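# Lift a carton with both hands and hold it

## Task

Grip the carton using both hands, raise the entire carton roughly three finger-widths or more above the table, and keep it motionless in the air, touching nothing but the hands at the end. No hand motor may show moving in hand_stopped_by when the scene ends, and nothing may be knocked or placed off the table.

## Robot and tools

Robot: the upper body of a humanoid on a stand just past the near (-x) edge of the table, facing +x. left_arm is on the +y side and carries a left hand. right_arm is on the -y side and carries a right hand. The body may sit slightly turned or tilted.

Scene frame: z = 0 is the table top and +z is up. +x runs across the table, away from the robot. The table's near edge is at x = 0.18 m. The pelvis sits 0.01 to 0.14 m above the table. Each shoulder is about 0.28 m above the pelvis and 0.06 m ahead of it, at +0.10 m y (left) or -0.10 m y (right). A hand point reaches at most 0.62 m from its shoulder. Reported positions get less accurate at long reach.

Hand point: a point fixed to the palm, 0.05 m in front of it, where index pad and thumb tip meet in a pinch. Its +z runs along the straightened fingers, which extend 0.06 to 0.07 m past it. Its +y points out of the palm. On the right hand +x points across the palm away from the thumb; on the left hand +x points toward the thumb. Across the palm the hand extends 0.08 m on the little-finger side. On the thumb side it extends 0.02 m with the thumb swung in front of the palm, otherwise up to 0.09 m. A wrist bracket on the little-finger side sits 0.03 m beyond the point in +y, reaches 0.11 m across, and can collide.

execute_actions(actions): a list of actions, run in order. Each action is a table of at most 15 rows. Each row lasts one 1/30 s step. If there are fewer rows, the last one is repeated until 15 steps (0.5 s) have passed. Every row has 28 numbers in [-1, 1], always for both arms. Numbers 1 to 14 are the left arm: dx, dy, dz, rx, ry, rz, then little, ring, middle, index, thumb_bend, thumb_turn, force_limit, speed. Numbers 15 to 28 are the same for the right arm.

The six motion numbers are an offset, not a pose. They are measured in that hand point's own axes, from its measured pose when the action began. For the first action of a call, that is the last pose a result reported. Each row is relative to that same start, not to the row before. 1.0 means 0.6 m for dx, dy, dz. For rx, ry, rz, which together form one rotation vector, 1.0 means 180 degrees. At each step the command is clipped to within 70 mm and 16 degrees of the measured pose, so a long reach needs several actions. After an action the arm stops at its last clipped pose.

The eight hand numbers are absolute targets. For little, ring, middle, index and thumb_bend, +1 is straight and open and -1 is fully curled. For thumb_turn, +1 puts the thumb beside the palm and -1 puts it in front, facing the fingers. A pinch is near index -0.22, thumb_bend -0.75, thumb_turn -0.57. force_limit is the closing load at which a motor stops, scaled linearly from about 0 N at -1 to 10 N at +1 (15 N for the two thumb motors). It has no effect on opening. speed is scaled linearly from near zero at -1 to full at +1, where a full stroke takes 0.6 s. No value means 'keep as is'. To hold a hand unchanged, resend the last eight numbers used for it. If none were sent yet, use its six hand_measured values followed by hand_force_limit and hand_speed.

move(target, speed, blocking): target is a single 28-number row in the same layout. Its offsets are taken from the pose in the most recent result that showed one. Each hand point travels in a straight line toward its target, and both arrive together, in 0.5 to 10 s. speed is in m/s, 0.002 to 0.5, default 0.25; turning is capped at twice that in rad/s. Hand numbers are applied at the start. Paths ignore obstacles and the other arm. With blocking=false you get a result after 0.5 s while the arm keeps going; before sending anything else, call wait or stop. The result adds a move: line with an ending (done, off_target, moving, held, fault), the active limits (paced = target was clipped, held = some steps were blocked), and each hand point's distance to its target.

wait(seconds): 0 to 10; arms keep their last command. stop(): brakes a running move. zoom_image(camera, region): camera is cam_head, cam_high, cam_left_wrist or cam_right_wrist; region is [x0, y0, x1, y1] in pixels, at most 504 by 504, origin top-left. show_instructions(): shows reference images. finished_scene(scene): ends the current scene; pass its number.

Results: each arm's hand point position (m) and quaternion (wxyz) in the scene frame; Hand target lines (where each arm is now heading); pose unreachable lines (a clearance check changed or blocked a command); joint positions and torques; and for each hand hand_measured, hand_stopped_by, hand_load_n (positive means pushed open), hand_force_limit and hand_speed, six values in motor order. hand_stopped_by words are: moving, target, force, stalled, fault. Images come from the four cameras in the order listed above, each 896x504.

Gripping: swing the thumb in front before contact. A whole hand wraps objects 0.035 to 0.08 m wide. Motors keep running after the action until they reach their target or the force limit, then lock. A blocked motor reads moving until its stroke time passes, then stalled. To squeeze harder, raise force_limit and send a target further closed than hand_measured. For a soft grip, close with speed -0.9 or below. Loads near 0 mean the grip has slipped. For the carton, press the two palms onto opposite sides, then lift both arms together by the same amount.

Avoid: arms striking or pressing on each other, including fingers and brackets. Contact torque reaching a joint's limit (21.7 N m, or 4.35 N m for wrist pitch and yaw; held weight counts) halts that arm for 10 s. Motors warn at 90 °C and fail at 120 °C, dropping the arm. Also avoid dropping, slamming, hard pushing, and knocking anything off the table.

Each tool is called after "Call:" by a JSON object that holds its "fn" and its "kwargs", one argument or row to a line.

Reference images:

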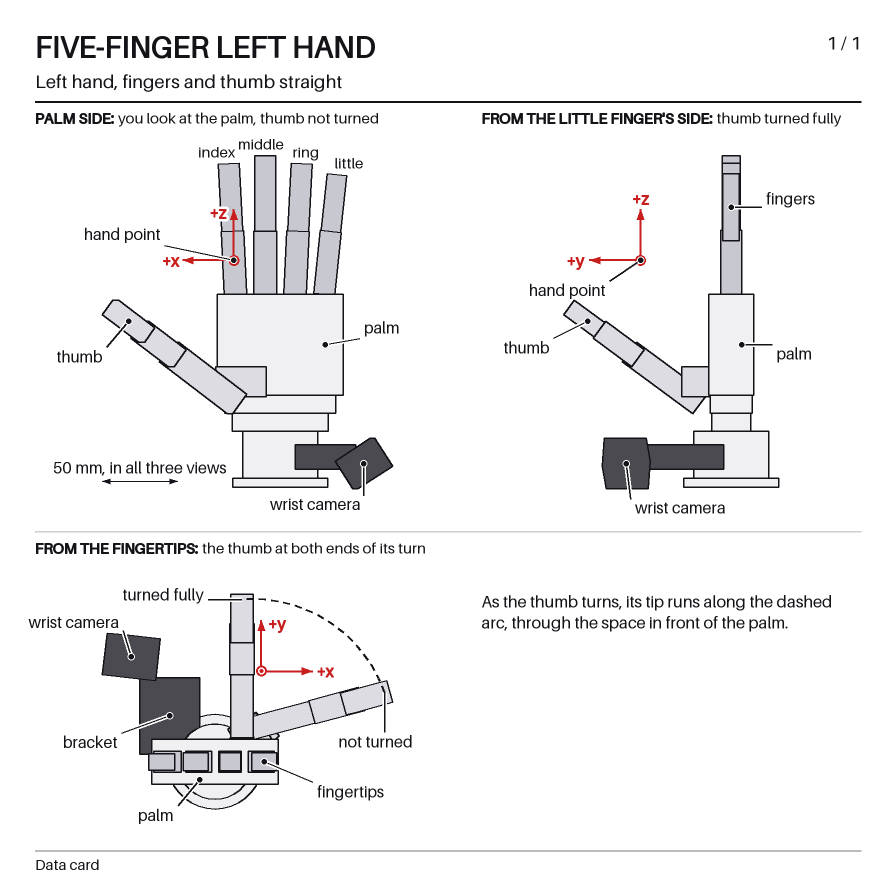

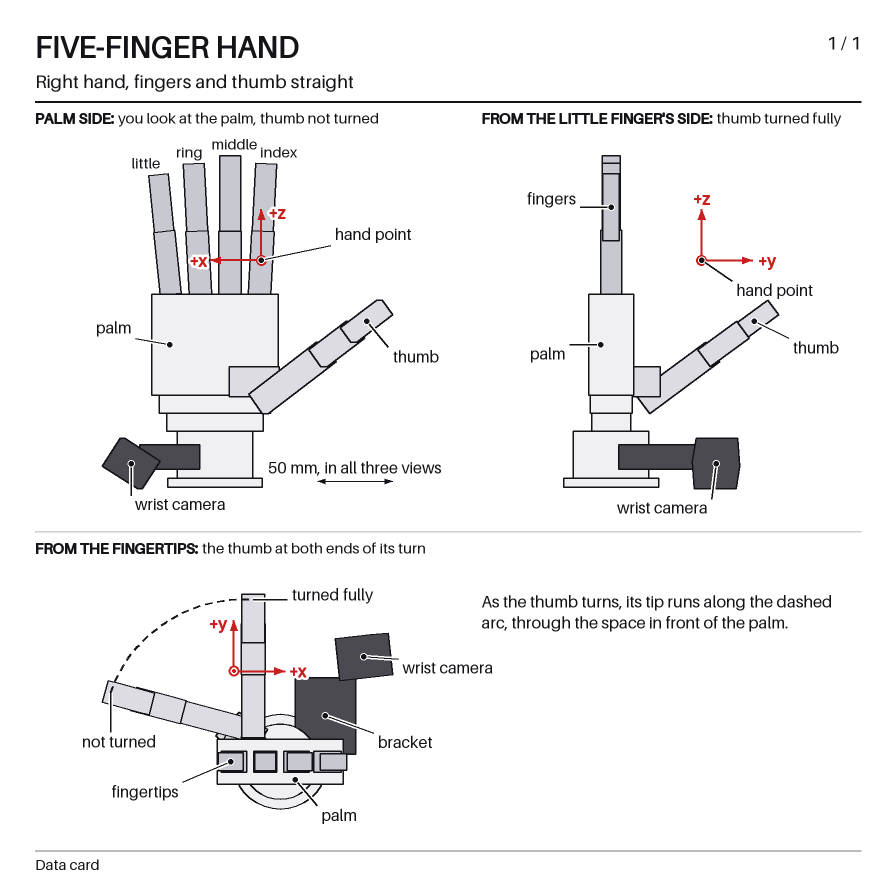

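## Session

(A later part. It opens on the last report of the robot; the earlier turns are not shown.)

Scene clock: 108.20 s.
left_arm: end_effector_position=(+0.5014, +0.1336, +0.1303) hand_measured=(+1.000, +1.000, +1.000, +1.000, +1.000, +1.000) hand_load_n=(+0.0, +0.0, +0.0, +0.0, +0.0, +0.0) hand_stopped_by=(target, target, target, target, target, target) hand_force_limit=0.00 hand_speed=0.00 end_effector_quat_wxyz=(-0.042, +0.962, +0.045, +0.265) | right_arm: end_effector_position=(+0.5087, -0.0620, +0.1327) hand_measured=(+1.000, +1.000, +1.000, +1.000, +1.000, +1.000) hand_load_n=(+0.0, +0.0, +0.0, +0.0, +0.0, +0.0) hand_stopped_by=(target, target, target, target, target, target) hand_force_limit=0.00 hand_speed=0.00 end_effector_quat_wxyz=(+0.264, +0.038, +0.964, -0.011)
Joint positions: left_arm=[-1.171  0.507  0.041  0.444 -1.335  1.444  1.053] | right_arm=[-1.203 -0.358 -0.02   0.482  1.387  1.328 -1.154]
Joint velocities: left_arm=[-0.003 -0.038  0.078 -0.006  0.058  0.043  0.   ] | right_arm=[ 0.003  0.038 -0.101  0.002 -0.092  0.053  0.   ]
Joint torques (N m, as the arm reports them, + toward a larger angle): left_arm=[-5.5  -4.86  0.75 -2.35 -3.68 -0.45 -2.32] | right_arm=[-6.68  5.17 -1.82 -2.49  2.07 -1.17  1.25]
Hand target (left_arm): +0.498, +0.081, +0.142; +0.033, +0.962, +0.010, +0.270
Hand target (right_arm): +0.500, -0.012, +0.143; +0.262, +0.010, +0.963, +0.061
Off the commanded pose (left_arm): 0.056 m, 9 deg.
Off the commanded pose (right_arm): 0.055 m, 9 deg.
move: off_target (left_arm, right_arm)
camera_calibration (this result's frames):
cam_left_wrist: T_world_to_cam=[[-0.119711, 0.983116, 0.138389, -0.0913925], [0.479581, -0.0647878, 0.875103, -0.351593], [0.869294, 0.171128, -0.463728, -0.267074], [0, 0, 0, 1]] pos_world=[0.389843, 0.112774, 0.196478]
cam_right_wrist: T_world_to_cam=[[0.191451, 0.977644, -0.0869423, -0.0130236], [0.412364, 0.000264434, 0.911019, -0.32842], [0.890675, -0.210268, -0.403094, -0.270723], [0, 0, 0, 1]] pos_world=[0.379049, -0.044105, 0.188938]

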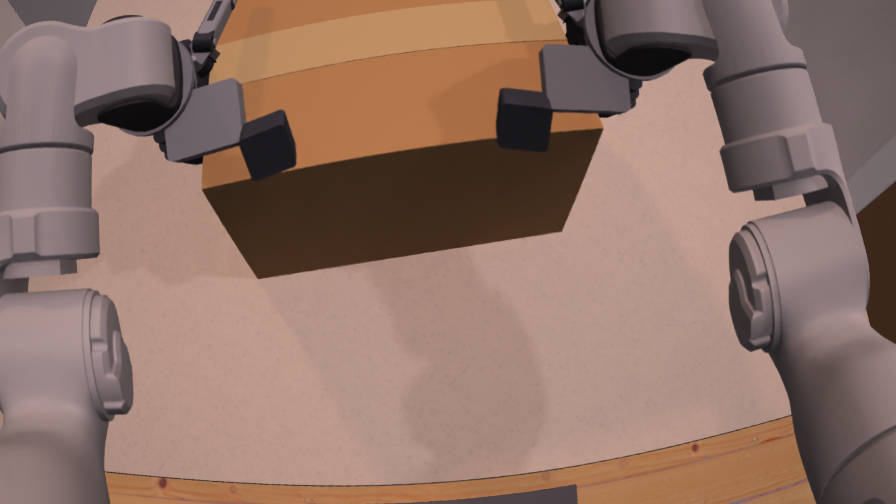

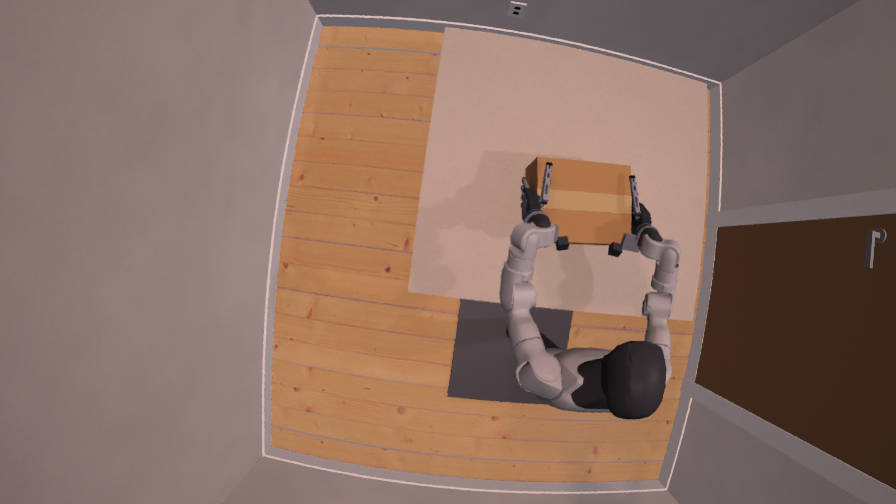

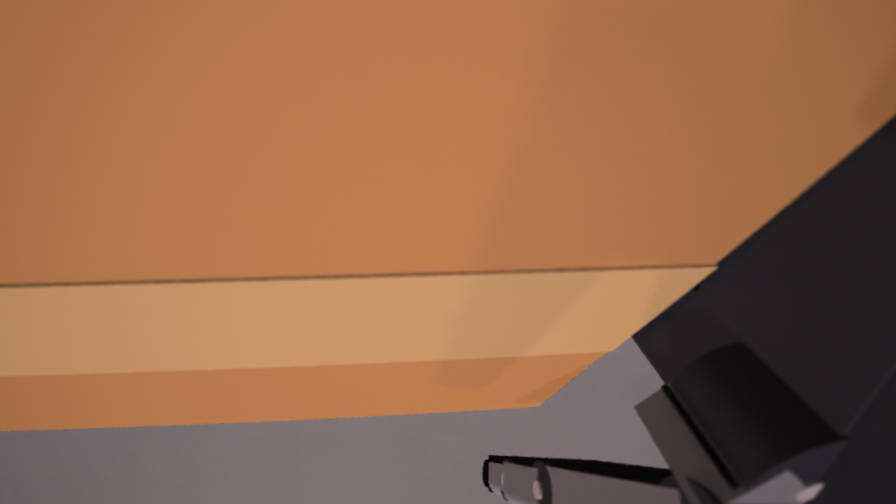

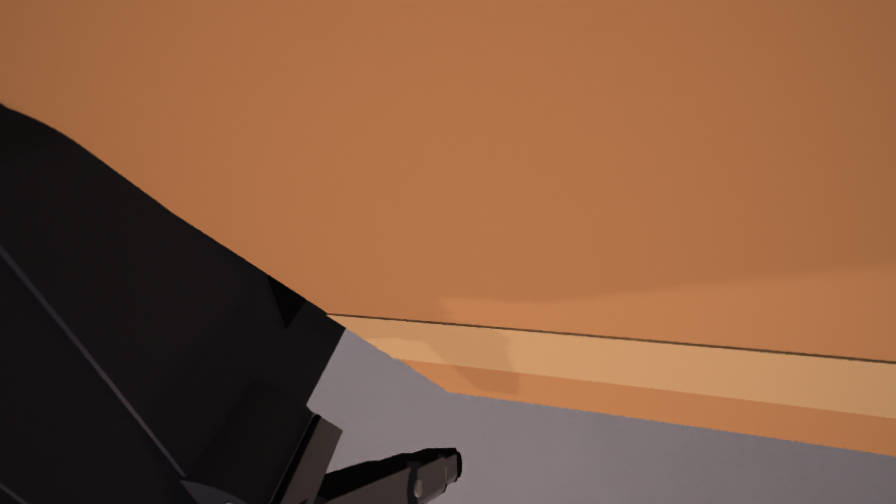

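Call:
{"fn": "execute_actions", "kwargs": {
  "actions": [
    [[0,0.08,-0.01,-0.085,0,0,1,1,1,1,1,1,0,0,-0.01,0.08,-0.01,-0.085,0,0,1,1,1,1,1,1,0,0]],
    [[0,0.08,-0.01,-0.07,0,0,0.3,0.3,0.3,0.3,1,1,-0.3,-0.75,-0.01,0.08,-0.01,-0.07,0,0,0.3,0.3,0.3,0.3,1,1,-0.3,-0.75]]
  ]
}}

Call:
{"fn": "wait", "kwargs": {
  "seconds": 1.5
}}

Scene clock: 113.27 s.
left_arm: end_effector_position=(+0.5115, +0.1369, +0.1281) hand_measured=(+0.988, +0.988, +0.948, +0.892, +1.000, +1.000) hand_load_n=(+1.5, +0.0, +2.0, +4.5, +0.0, +0.0) hand_stopped_by=(force, force, force, force, target, target) hand_force_limit=-0.30 hand_speed=-0.75 end_effector_quat_wxyz=(+0.045, +0.959, +0.041, +0.278) | right_arm: end_effector_position=(+0.5291, -0.0550, +0.1313) hand_measured=(+0.960, +0.934, +0.878, +0.836, +1.000, +1.000) hand_load_n=(+0.0, +1.5, +4.5, +1.5, +0.0, +0.0) hand_stopped_by=(force, force, force, moving, target, target) hand_force_limit=-0.30 hand_speed=-0.75 end_effector_quat_wxyz=(+0.275, +0.020, +0.957, +0.087)
Joint positions: left_arm=[-1.166  0.617 -0.045  0.539 -1.083  1.341  0.483] | right_arm=[-1.276 -0.453  0.096  0.71   1.072  1.215 -0.477]
Joint velocities: left_arm=[-0.009  0.    -0.003  0.021  0.074  0.001 -0.092] | right_arm=[-0.02  -0.012 -0.003  0.091 -0.144 -0.023  0.144]
Joint torques (N m, as the arm reports them, + toward a larger angle): left_arm=[-4.83 -3.67  1.19 -2.65 -3.35 -0.24 -2.94] | right_arm=[-6.79  2.76 -3.   -2.91  2.08 -0.79  1.64]
Hand target (left_arm): +0.505, +0.086, +0.138; +0.120, +0.954, +0.008, +0.273
Hand target (right_arm): +0.520, -0.007, +0.148; +0.272, -0.006, +0.948, +0.163
Off the commanded pose (left_arm): 0.053 m, 9 deg.
Off the commanded pose (right_arm): 0.052 m, 9 deg.
camera_calibration (this result's frames):
cam_left_wrist: T_world_to_cam=[[-0.0677704, 0.997315, -0.027734, -0.100405], [0.448066, 0.0552608, 0.892291, -0.356892], [0.891428, 0.0480443, -0.450609, -0.273639], [0, 0, 0, 1]] pos_world=[0.397036, 0.133004, 0.192362]
cam_right_wrist: T_world_to_cam=[[0.106281, 0.989811, 0.0947553, -0.00210061], [0.388809, -0.129077, 0.912232, -0.330335], [0.915168, -0.0601113, -0.398565, -0.293305], [0, 0, 0, 1]] pos_world=[0.397083, -0.0581903, 0.18464]

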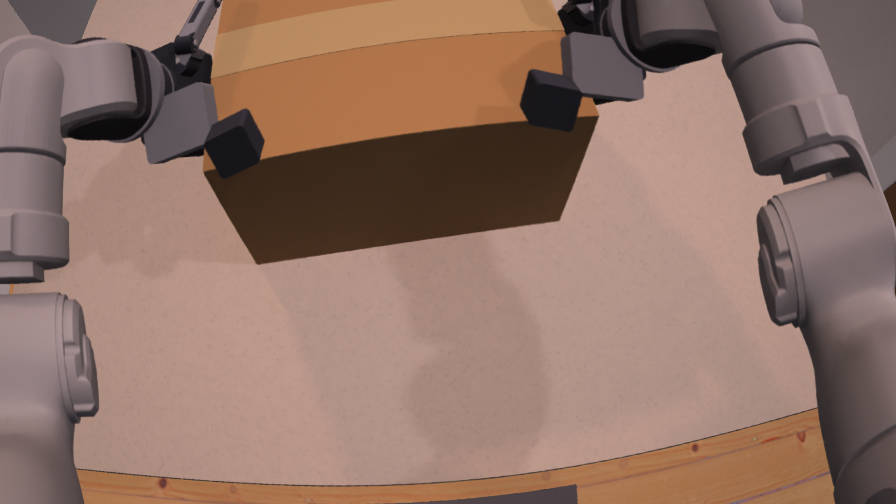

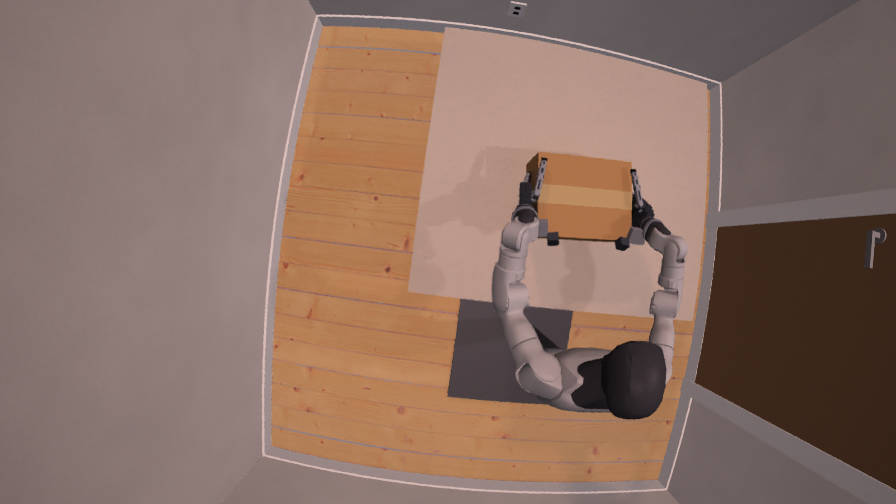

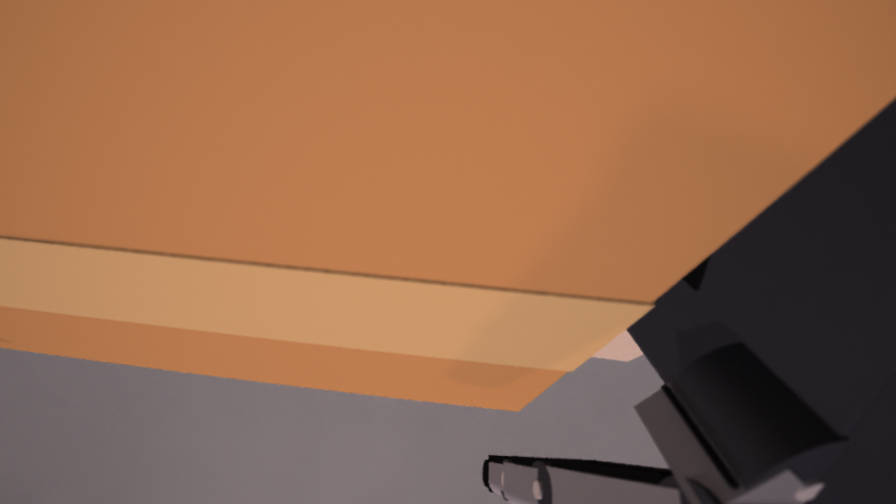

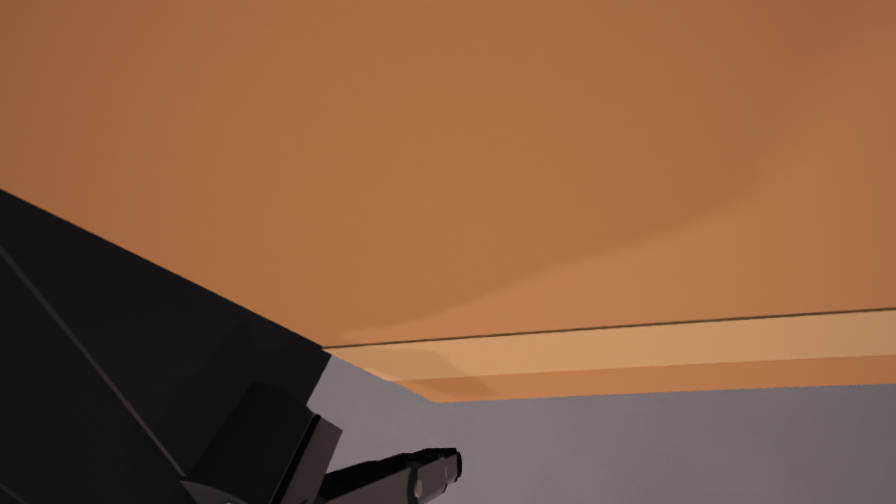

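Scene clock: 114.77 s.
left_arm: end_effector_position=(+0.5117, +0.1369, +0.1281) hand_measured=(+0.988, +0.988, +0.948, +0.892, +1.000, +1.000) hand_load_n=(+1.5, +0.0, +2.5, +4.5, +0.0, +0.0) hand_stopped_by=(force, force, force, force, target, target) hand_force_limit=-0.30 hand_speed=-0.75 end_effector_quat_wxyz=(+0.045, +0.959, +0.040, +0.278) | right_arm: end_effector_position=(+0.5293, -0.0551, +0.1312) hand_measured=(+0.960, +0.934, +0.878, +0.822, +1.000, +1.000) hand_load_n=(+0.0, +0.5, +3.5, +3.5, +0.0, +0.0) hand_stopped_by=(force, force, force, force, target, target) hand_force_limit=-0.30 hand_speed=-0.75 end_effector_quat_wxyz=(+0.275, +0.020, +0.957, +0.088)
Joint positions: left_arm=[-1.167  0.616 -0.045  0.54  -1.078  1.341  0.479] | right_arm=[-1.277 -0.453  0.095  0.713  1.065  1.215 -0.469]
Joint velocities: left_arm=[-0.006 -0.002 -0.003  0.    -0.002  0.     0.   ] | right_arm=[-0.006 -0.002 -0.008 -0.005  0.     0.     0.   ]
Joint torques (N m, as the arm reports them, + toward a larger angle): left_arm=[-4.64 -3.21  1.45 -2.46 -3.02 -0.29 -2.97] | right_arm=[-6.79  2.98 -2.99 -2.75  2.14 -0.79  1.62]
Hand target (left_arm): +0.505, +0.086, +0.138; +0.120, +0.954, +0.008, +0.273
Hand target (right_arm): +0.520, -0.007, +0.148; +0.272, -0.006, +0.948, +0.163
Off the commanded pose (left_arm): 0.053 m, 9 deg.
Off the commanded pose (right_arm): 0.052 m, 9 deg.
wait: 1.50 s; at rest by 0.17 s
camera_calibration (this result's frames):
cam_left_wrist: T_world_to_cam=[[-0.0669032, 0.997379, -0.0275582, -0.10083], [0.447853, 0.0547, 0.892432, -0.356767], [0.8916, 0.0473645, -0.450339, -0.273776], [0, 0, 0, 1]] pos_world=[0.397132, 0.133048, 0.19232]
cam_right_wrist: T_world_to_cam=[[0.105735, 0.989765, 0.0958411, -0.00186597], [0.388624, -0.129847, 0.912202, -0.330299], [0.91531, -0.0592057, -0.398375, -0.293613], [0, 0, 0, 1]] pos_world=[0.397306, -0.0584248, 0.18451]

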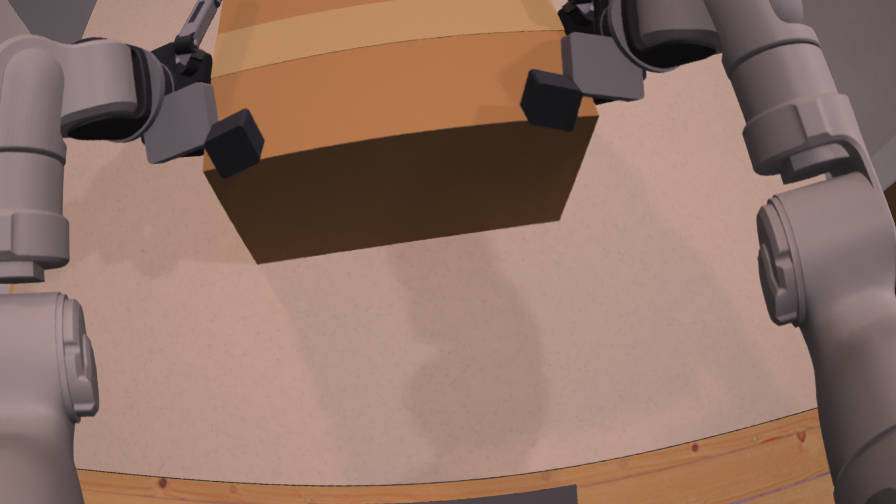

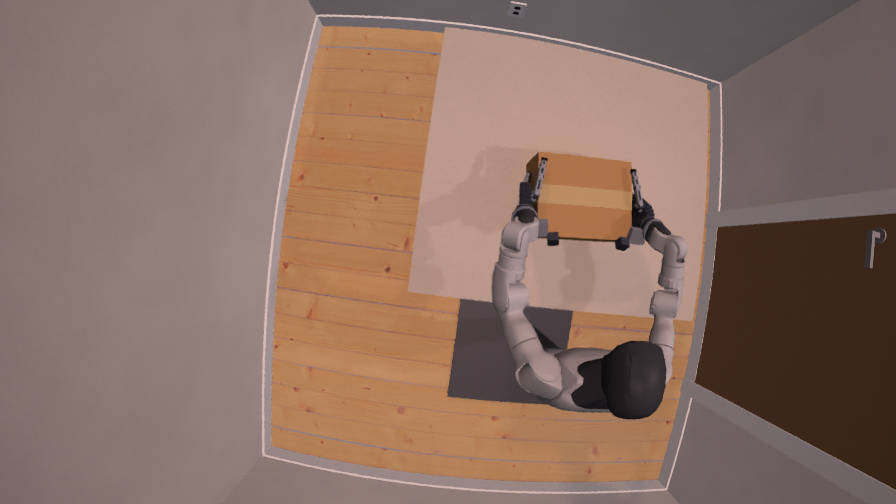

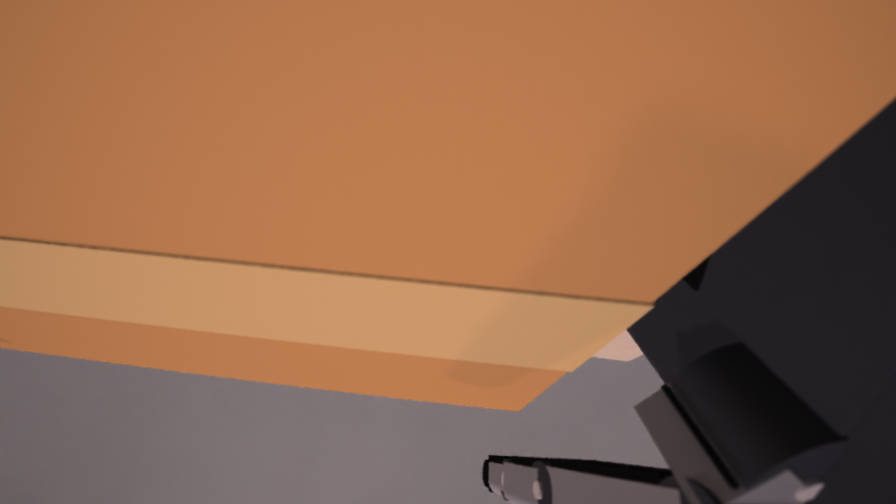

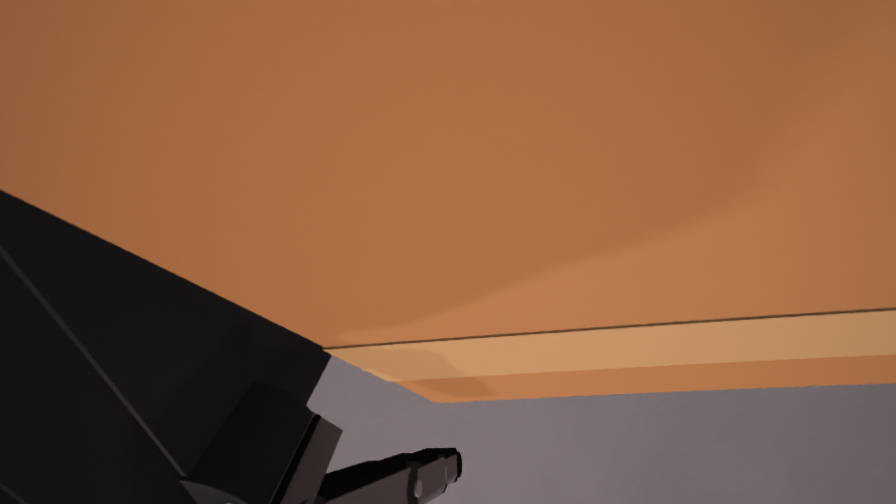

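Call:
{"fn": "execute_actions", "kwargs": {
  "actions": [
    [[0.005,0.085,-0.04,-0.05,0,0,0.3,0.3,0.3,0.3,1,1,-0.3,-0.75,-0.005,0.085,-0.04,-0.05,0,0,0.3,0.3,0.3,0.3,1,1,-0.3,-0.75]],
    [[0.005,0.085,-0.045,-0.05,0,0,0.3,0.3,0.3,0.3,1,1,-0.3,-0.75,-0.005,0.085,-0.045,-0.05,0,0,0.3,0.3,0.3,0.3,1,1,-0.3,-0.75]]
  ]
}}

Scene clock: 120.20 s.
left_arm: end_effector_position=(+0.5077, +0.1368, +0.1716) hand_measured=(+0.990, +0.988, +0.948, +0.892, +1.000, +1.000) hand_load_n=(+7.0, +0.5, +0.5, +0.0, +0.0, +0.0) hand_stopped_by=(force, force, force, force, target, target) hand_force_limit=-0.30 hand_speed=-0.75 end_effector_quat_wxyz=(+0.061, +0.951, +0.066, +0.295) | right_arm: end_effector_position=(+0.5286, -0.0672, +0.1718) hand_measured=(+0.962, +0.934, +0.878, +0.822, +1.000, +1.000) hand_load_n=(+8.5, +2.0, +0.5, +0.0, +0.0, +0.0) hand_stopped_by=(force, force, force, force, target, target) hand_force_limit=-0.30 hand_speed=-0.75 end_effector_quat_wxyz=(+0.290, +0.052, +0.951, +0.093)
Joint positions: left_arm=[-1.191  0.531  0.274  0.418 -1.209  1.561  0.817] | right_arm=[-1.279 -0.406 -0.209  0.557  1.102  1.416 -0.731]
Joint velocities: left_arm=[ 0.037 -0.051  0.1   -0.015  0.003  0.094  0.095] | right_arm=[ 0.052  0.074 -0.106 -0.04  -0.069  0.082 -0.055]
Joint torques (N m, as the arm reports them, + toward a larger angle): left_arm=[-6.16 -2.49  1.94 -3.02 -4.84 -0.89 -3.38] | right_arm=[-8.08  3.11 -3.27 -3.06  2.91 -1.02  1.89]
Hand target (left_arm): +0.502, +0.092, +0.184; +0.128, +0.946, +0.031, +0.296
Hand target (right_arm): +0.517, -0.020, +0.184; +0.282, +0.017, +0.945, +0.165
Off the commanded pose (left_arm): 0.050 m, 9 deg.
Off the commanded pose (right_arm): 0.054 m, 9 deg.
camera_calibration (this result's frames):
cam_left_wrist: T_world_to_cam=[[-0.108261, 0.991321, -0.0745769, -0.0698496], [0.412031, 0.113015, 0.904134, -0.385589], [0.904715, 0.0671545, -0.420691, -0.265123], [0, 0, 0, 1]] pos_world=[0.391173, 0.130625, 0.23188]
cam_right_wrist: T_world_to_cam=[[0.162733, 0.978462, 0.127006, -0.0299269], [0.35595, -0.178273, 0.917343, -0.355522], [0.920227, -0.104074, -0.377295, -0.286736], [0, 0, 0, 1]] pos_world=[0.39528, -0.0639391, 0.221752]

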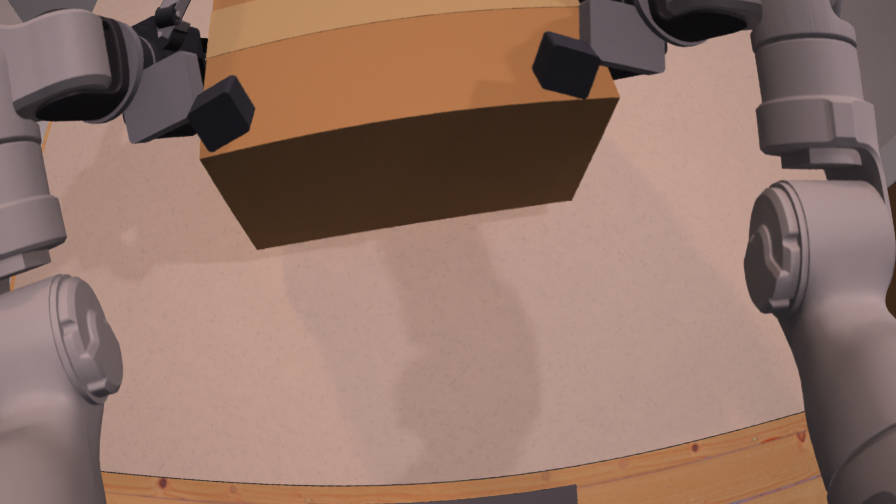

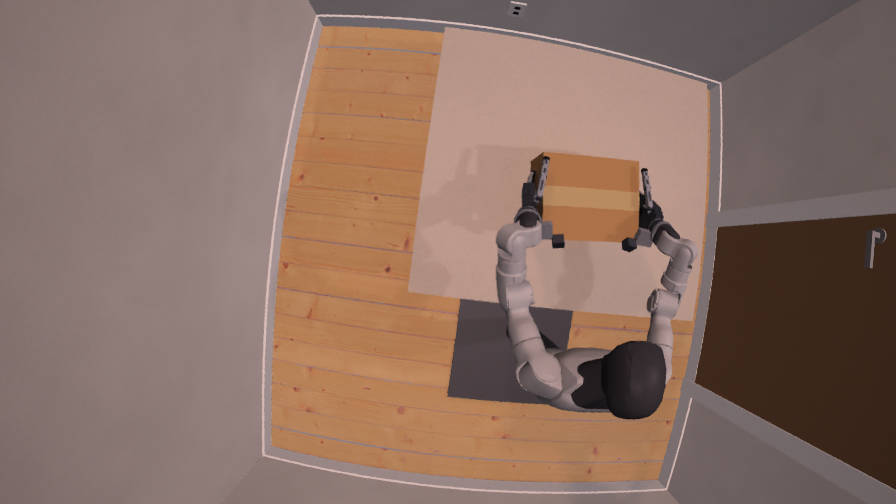

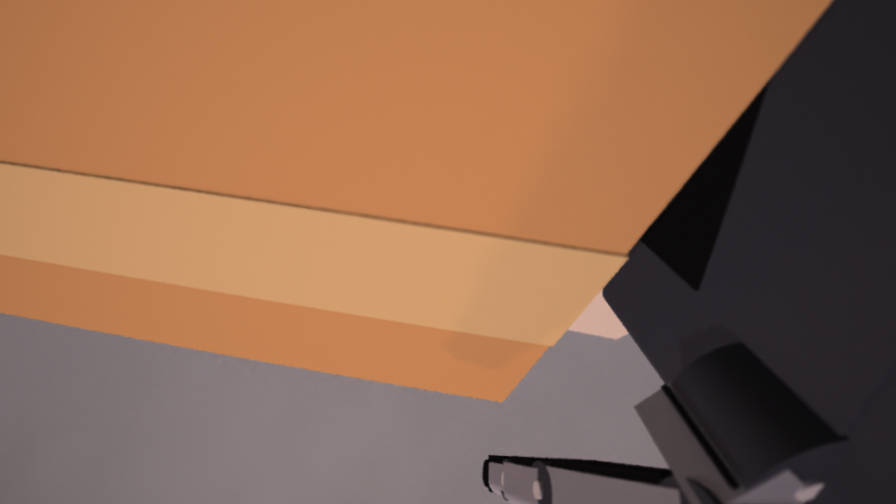

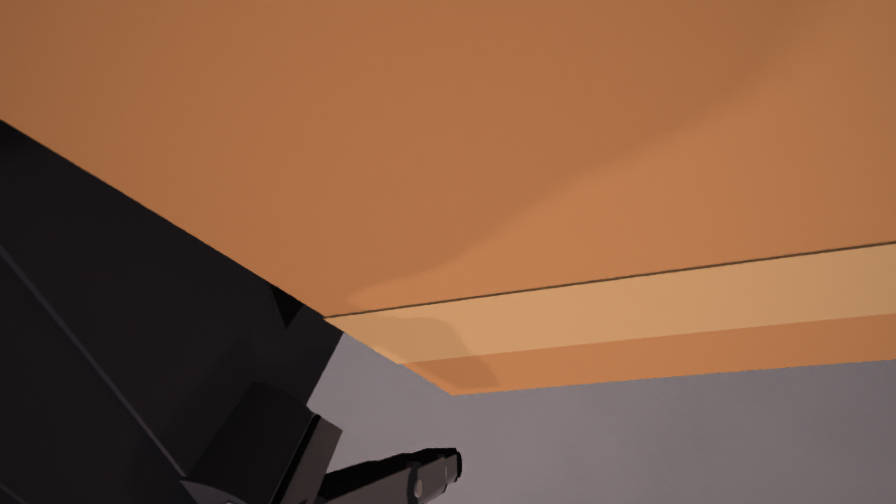

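Call:
{"fn": "execute_actions", "kwargs": {
  "actions": [
    [[0.01,0.085,-0.045,-0.045,0.015,0.025,0.25,0.25,0.25,0.25,1,1,-0.3,-0.75,-0.01,0.09,-0.045,-0.045,-0.015,-0.03,0.25,0.25,0.25,0.25,1,1,-0.3,-0.75]],
    [[0.01,0.085,-0.045,-0.045,0.015,0.02,0.25,0.25,0.25,0.25,1,1,-0.3,-0.75,-0.01,0.09,-0.045,-0.045,-0.015,-0.025,0.25,0.25,0.25,0.25,1,1,-0.3,-0.75]]
  ]
}}

Scene clock: 124.33 s.
left_arm: end_effector_position=(+0.5135, +0.1324, +0.2342) hand_measured=(+0.988, +0.950, +0.922, +0.854, +1.000, +1.000) hand_load_n=(+0.0, +2.0, +4.0, +4.5, +0.0, +0.0) hand_stopped_by=(force, force, force, force, target, target) hand_force_limit=-0.30 hand_speed=-0.75 end_effector_quat_wxyz=(+0.055, +0.925, +0.048, +0.374) | right_arm: end_effector_position=(+0.5352, -0.0680, +0.2287) hand_measured=(+0.960, +0.922, +0.854, +0.784, +1.000, +1.000) hand_load_n=(+0.0, +0.0, +4.0, +6.5, +0.0, +0.0) hand_stopped_by=(force, force, force, force, target, target) hand_force_limit=-0.30 hand_speed=-0.75 end_effector_quat_wxyz=(+0.363, +0.023, +0.929, +0.072)
Joint positions: left_arm=[-1.253  0.524  0.353  0.292 -1.387  1.625  1.035] | right_arm=[-1.338 -0.392 -0.292  0.388  1.067  1.525 -0.79 ]
Joint velocities: left_arm=[ 0.048  0.     0.006  0.02  -0.101  0.017  0.129] | right_arm=[ 0.029  0.058 -0.035 -0.005 -0.049  0.052  0.   ]
Joint torques (N m, as the arm reports them, + toward a larger angle): left_arm=[-5.8  -2.43  0.25 -2.34 -5.26 -0.76 -3.19] | right_arm=[-8.18  2.6  -1.91 -3.24  2.86 -1.06  1.85]
Hand target (left_arm): +0.504, +0.090, +0.240; +0.112, +0.923, +0.002, +0.368
Hand target (right_arm): +0.521, -0.021, +0.236; +0.354, -0.023, +0.925, +0.136
Off the commanded pose (left_arm): 0.047 m, 9 deg.
Off the commanded pose (right_arm): 0.051 m, 9 deg.
joint sent to its limit (left arm) — the command would take joint 6 (wrist pitch) past its upper limit, so that joint was sent only as far as its limit.
camera_calibration (this result's frames):
cam_left_wrist: T_world_to_cam=[[-0.0787561, 0.995086, -0.0600116, -0.0792669], [0.258458, 0.0785218, 0.962826, -0.374434], [0.962807, 0.060318, -0.263372, -0.309527], [0, 0, 0, 1]] pos_world=[0.388547, 0.126949, 0.274237]
cam_right_wrist: T_world_to_cam=[[0.119376, 0.988811, 0.0894584, -0.0049352], [0.211864, -0.113397, 0.970698, -0.340879], [0.969981, -0.0969248, -0.22303, -0.332847], [0, 0, 0, 1]] pos_world=[0.395664, -0.0660359, 0.257097]

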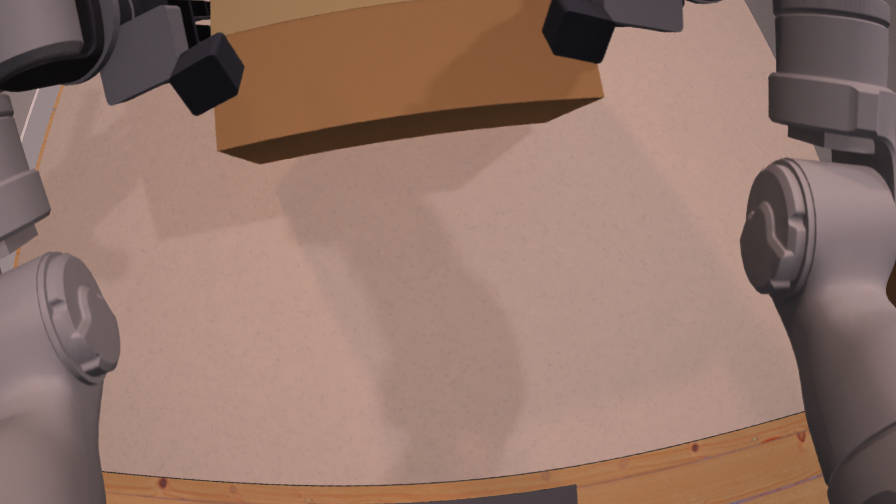

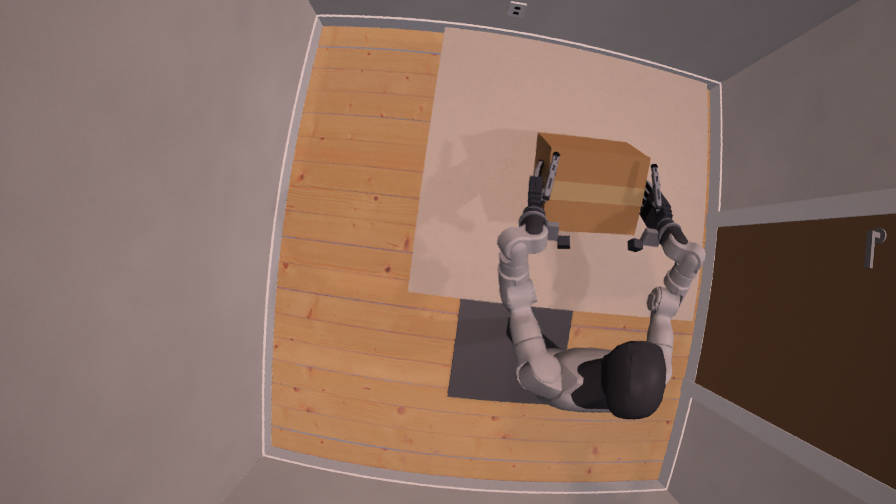

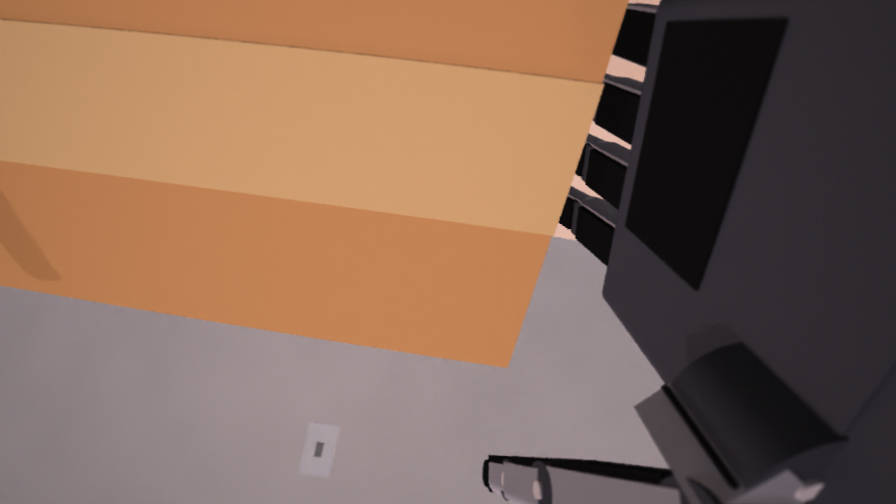

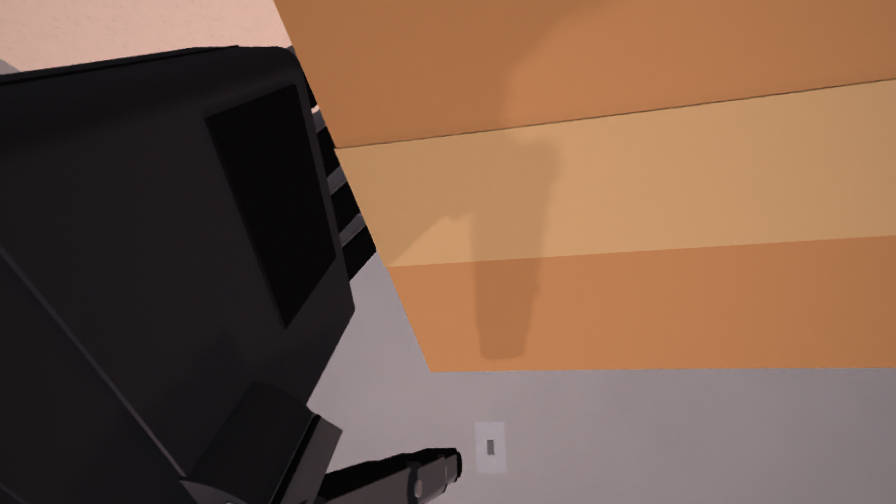

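Call:
{"fn": "execute_actions", "kwargs": {
  "actions": [
    [[-0.06,0.08,0.0,-0.045,-0.015,0.02,0.25,0.25,0.25,0.25,1,1,-0.3,-0.75,0.06,0.08,0,-0.045,0.015,-0.02,0.25,0.25,0.25,0.25,1,1,-0.3,-0.75]],
    [[-0.06,0.08,0.0,-0.045,-0.015,0.02,0.25,0.25,0.25,0.25,1,1,-0.3,-0.75,0.06,0.08,0,-0.045,0.015,-0.02,0.25,0.25,0.25,0.25,1,1,-0.3,-0.75]],
    [[-0.06,0.08,0.0,-0.045,-0.015,0.02,0.25,0.25,0.25,0.25,1,1,-0.3,-0.75,0.06,0.08,0,-0.045,0.015,-0.02,0.25,0.25,0.25,0.25,1,1,-0.3,-0.75]]
  ]
}}

Scene clock: 129.23 s.
left_arm: end_effector_position=(+0.4700, +0.1132, +0.1540) hand_measured=(+0.988, +0.950, +0.922, +0.854, +1.000, +1.000) hand_load_n=(+0.0, +0.0, +0.0, +9.0, +0.0, +0.0) hand_stopped_by=(force, force, force, force, target, target) hand_force_limit=-0.30 hand_speed=-0.75 end_effector_quat_wxyz=(+0.017, +0.946, +0.011, +0.324) | right_arm: end_effector_position=(+0.4949, -0.0766, +0.1489) hand_measured=(+0.960, +0.922, +0.854, +0.784, +1.000, +1.000) hand_load_n=(+0.0, +0.0, +0.0, +5.5, +0.0, +0.0) hand_stopped_by=(force, force, force, force, target, target) hand_force_limit=-0.30 hand_speed=-0.75 end_effector_quat_wxyz=(+0.319, -0.003, +0.948, +0.015)
Joint positions: left_arm=[-0.974  0.417  0.277  0.081 -1.558  1.62   1.252] | right_arm=[-1.064 -0.327 -0.243  0.158  1.105  1.571 -0.892]
Joint velocities: left_arm=[ 0.009 -0.009 -0.006 -0.003 -0.035  0.002  0.053] | right_arm=[ 0.     0.006  0.     0.     0.084  0.    -0.081]
Joint torques (N m, as the arm reports them, + toward a larger angle): left_arm=[-2.92 -3.26 -1.64 -1.64 -4.31  0.72 -2.68] | right_arm=[-4.36  3.51  0.12 -1.64  2.43  0.1   1.34]
Hand target (left_arm): +0.454, +0.067, +0.154; +0.085, +0.947, -0.038, +0.309
Hand target (right_arm): +0.476, -0.029, +0.146; +0.297, -0.045, +0.950, +0.088
Off the commanded pose (left_arm): 0.048 m, 9 deg.
Off the commanded pose (right_arm): 0.055 m, 10 deg.
joint sent to its limit (left arm) — the command would take joint 6 (wrist pitch) past its upper limit, so that joint was sent only as far as its limit.
joint sent to its limit (right arm) — the command would take joint 6 (wrist pitch) past its upper limit, so that joint was sent only as far as its limit.
camera_calibration (this result's frames):
cam_left_wrist: T_world_to_cam=[[-0.0315644, 0.998665, 0.0409005, -0.106557], [0.362532, -0.026695, 0.931589, -0.316652], [0.931437, 0.0442328, -0.361205, -0.255944], [0, 0, 0, 1]] pos_world=[0.349829, 0.109282, 0.206899]
cam_right_wrist: T_world_to_cam=[[0.107649, 0.99311, -0.0463038, 0.0418888], [0.303247, 0.0115555, 0.952842, -0.288816], [0.946812, -0.116614, -0.299913, -0.291041], [0, 0, 0, 1]] pos_world=[0.358635, -0.0722023, 0.189849]

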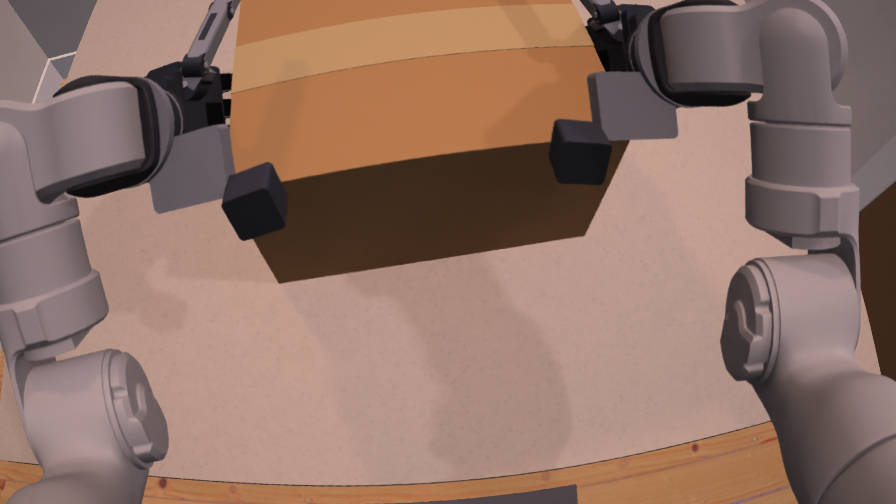

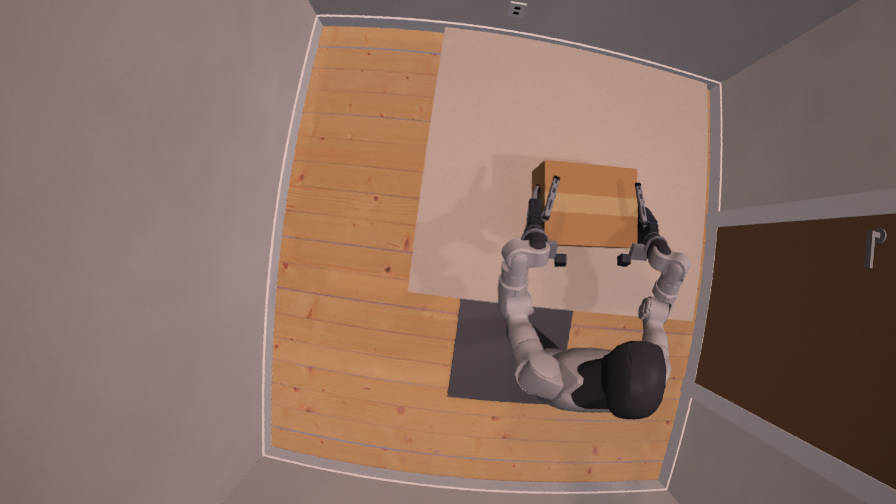

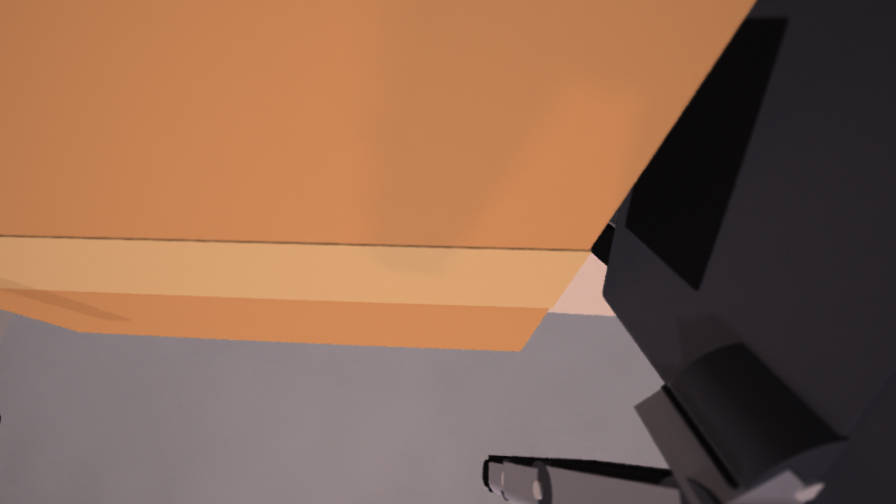

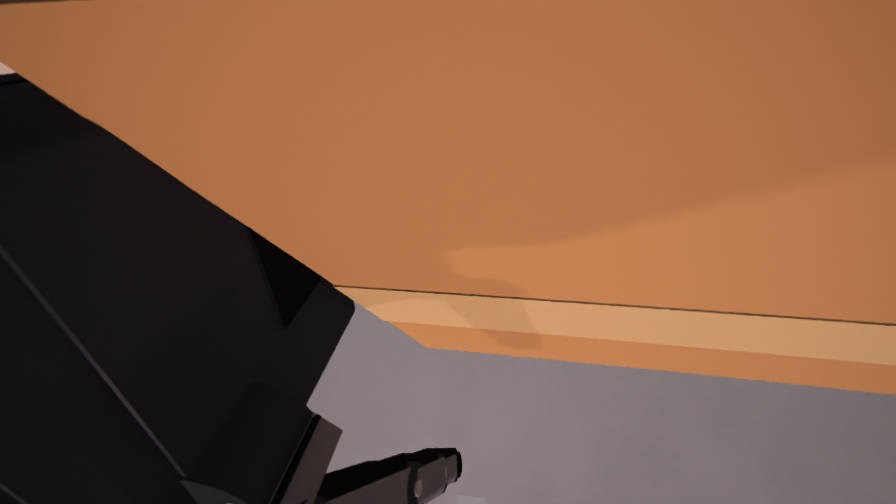

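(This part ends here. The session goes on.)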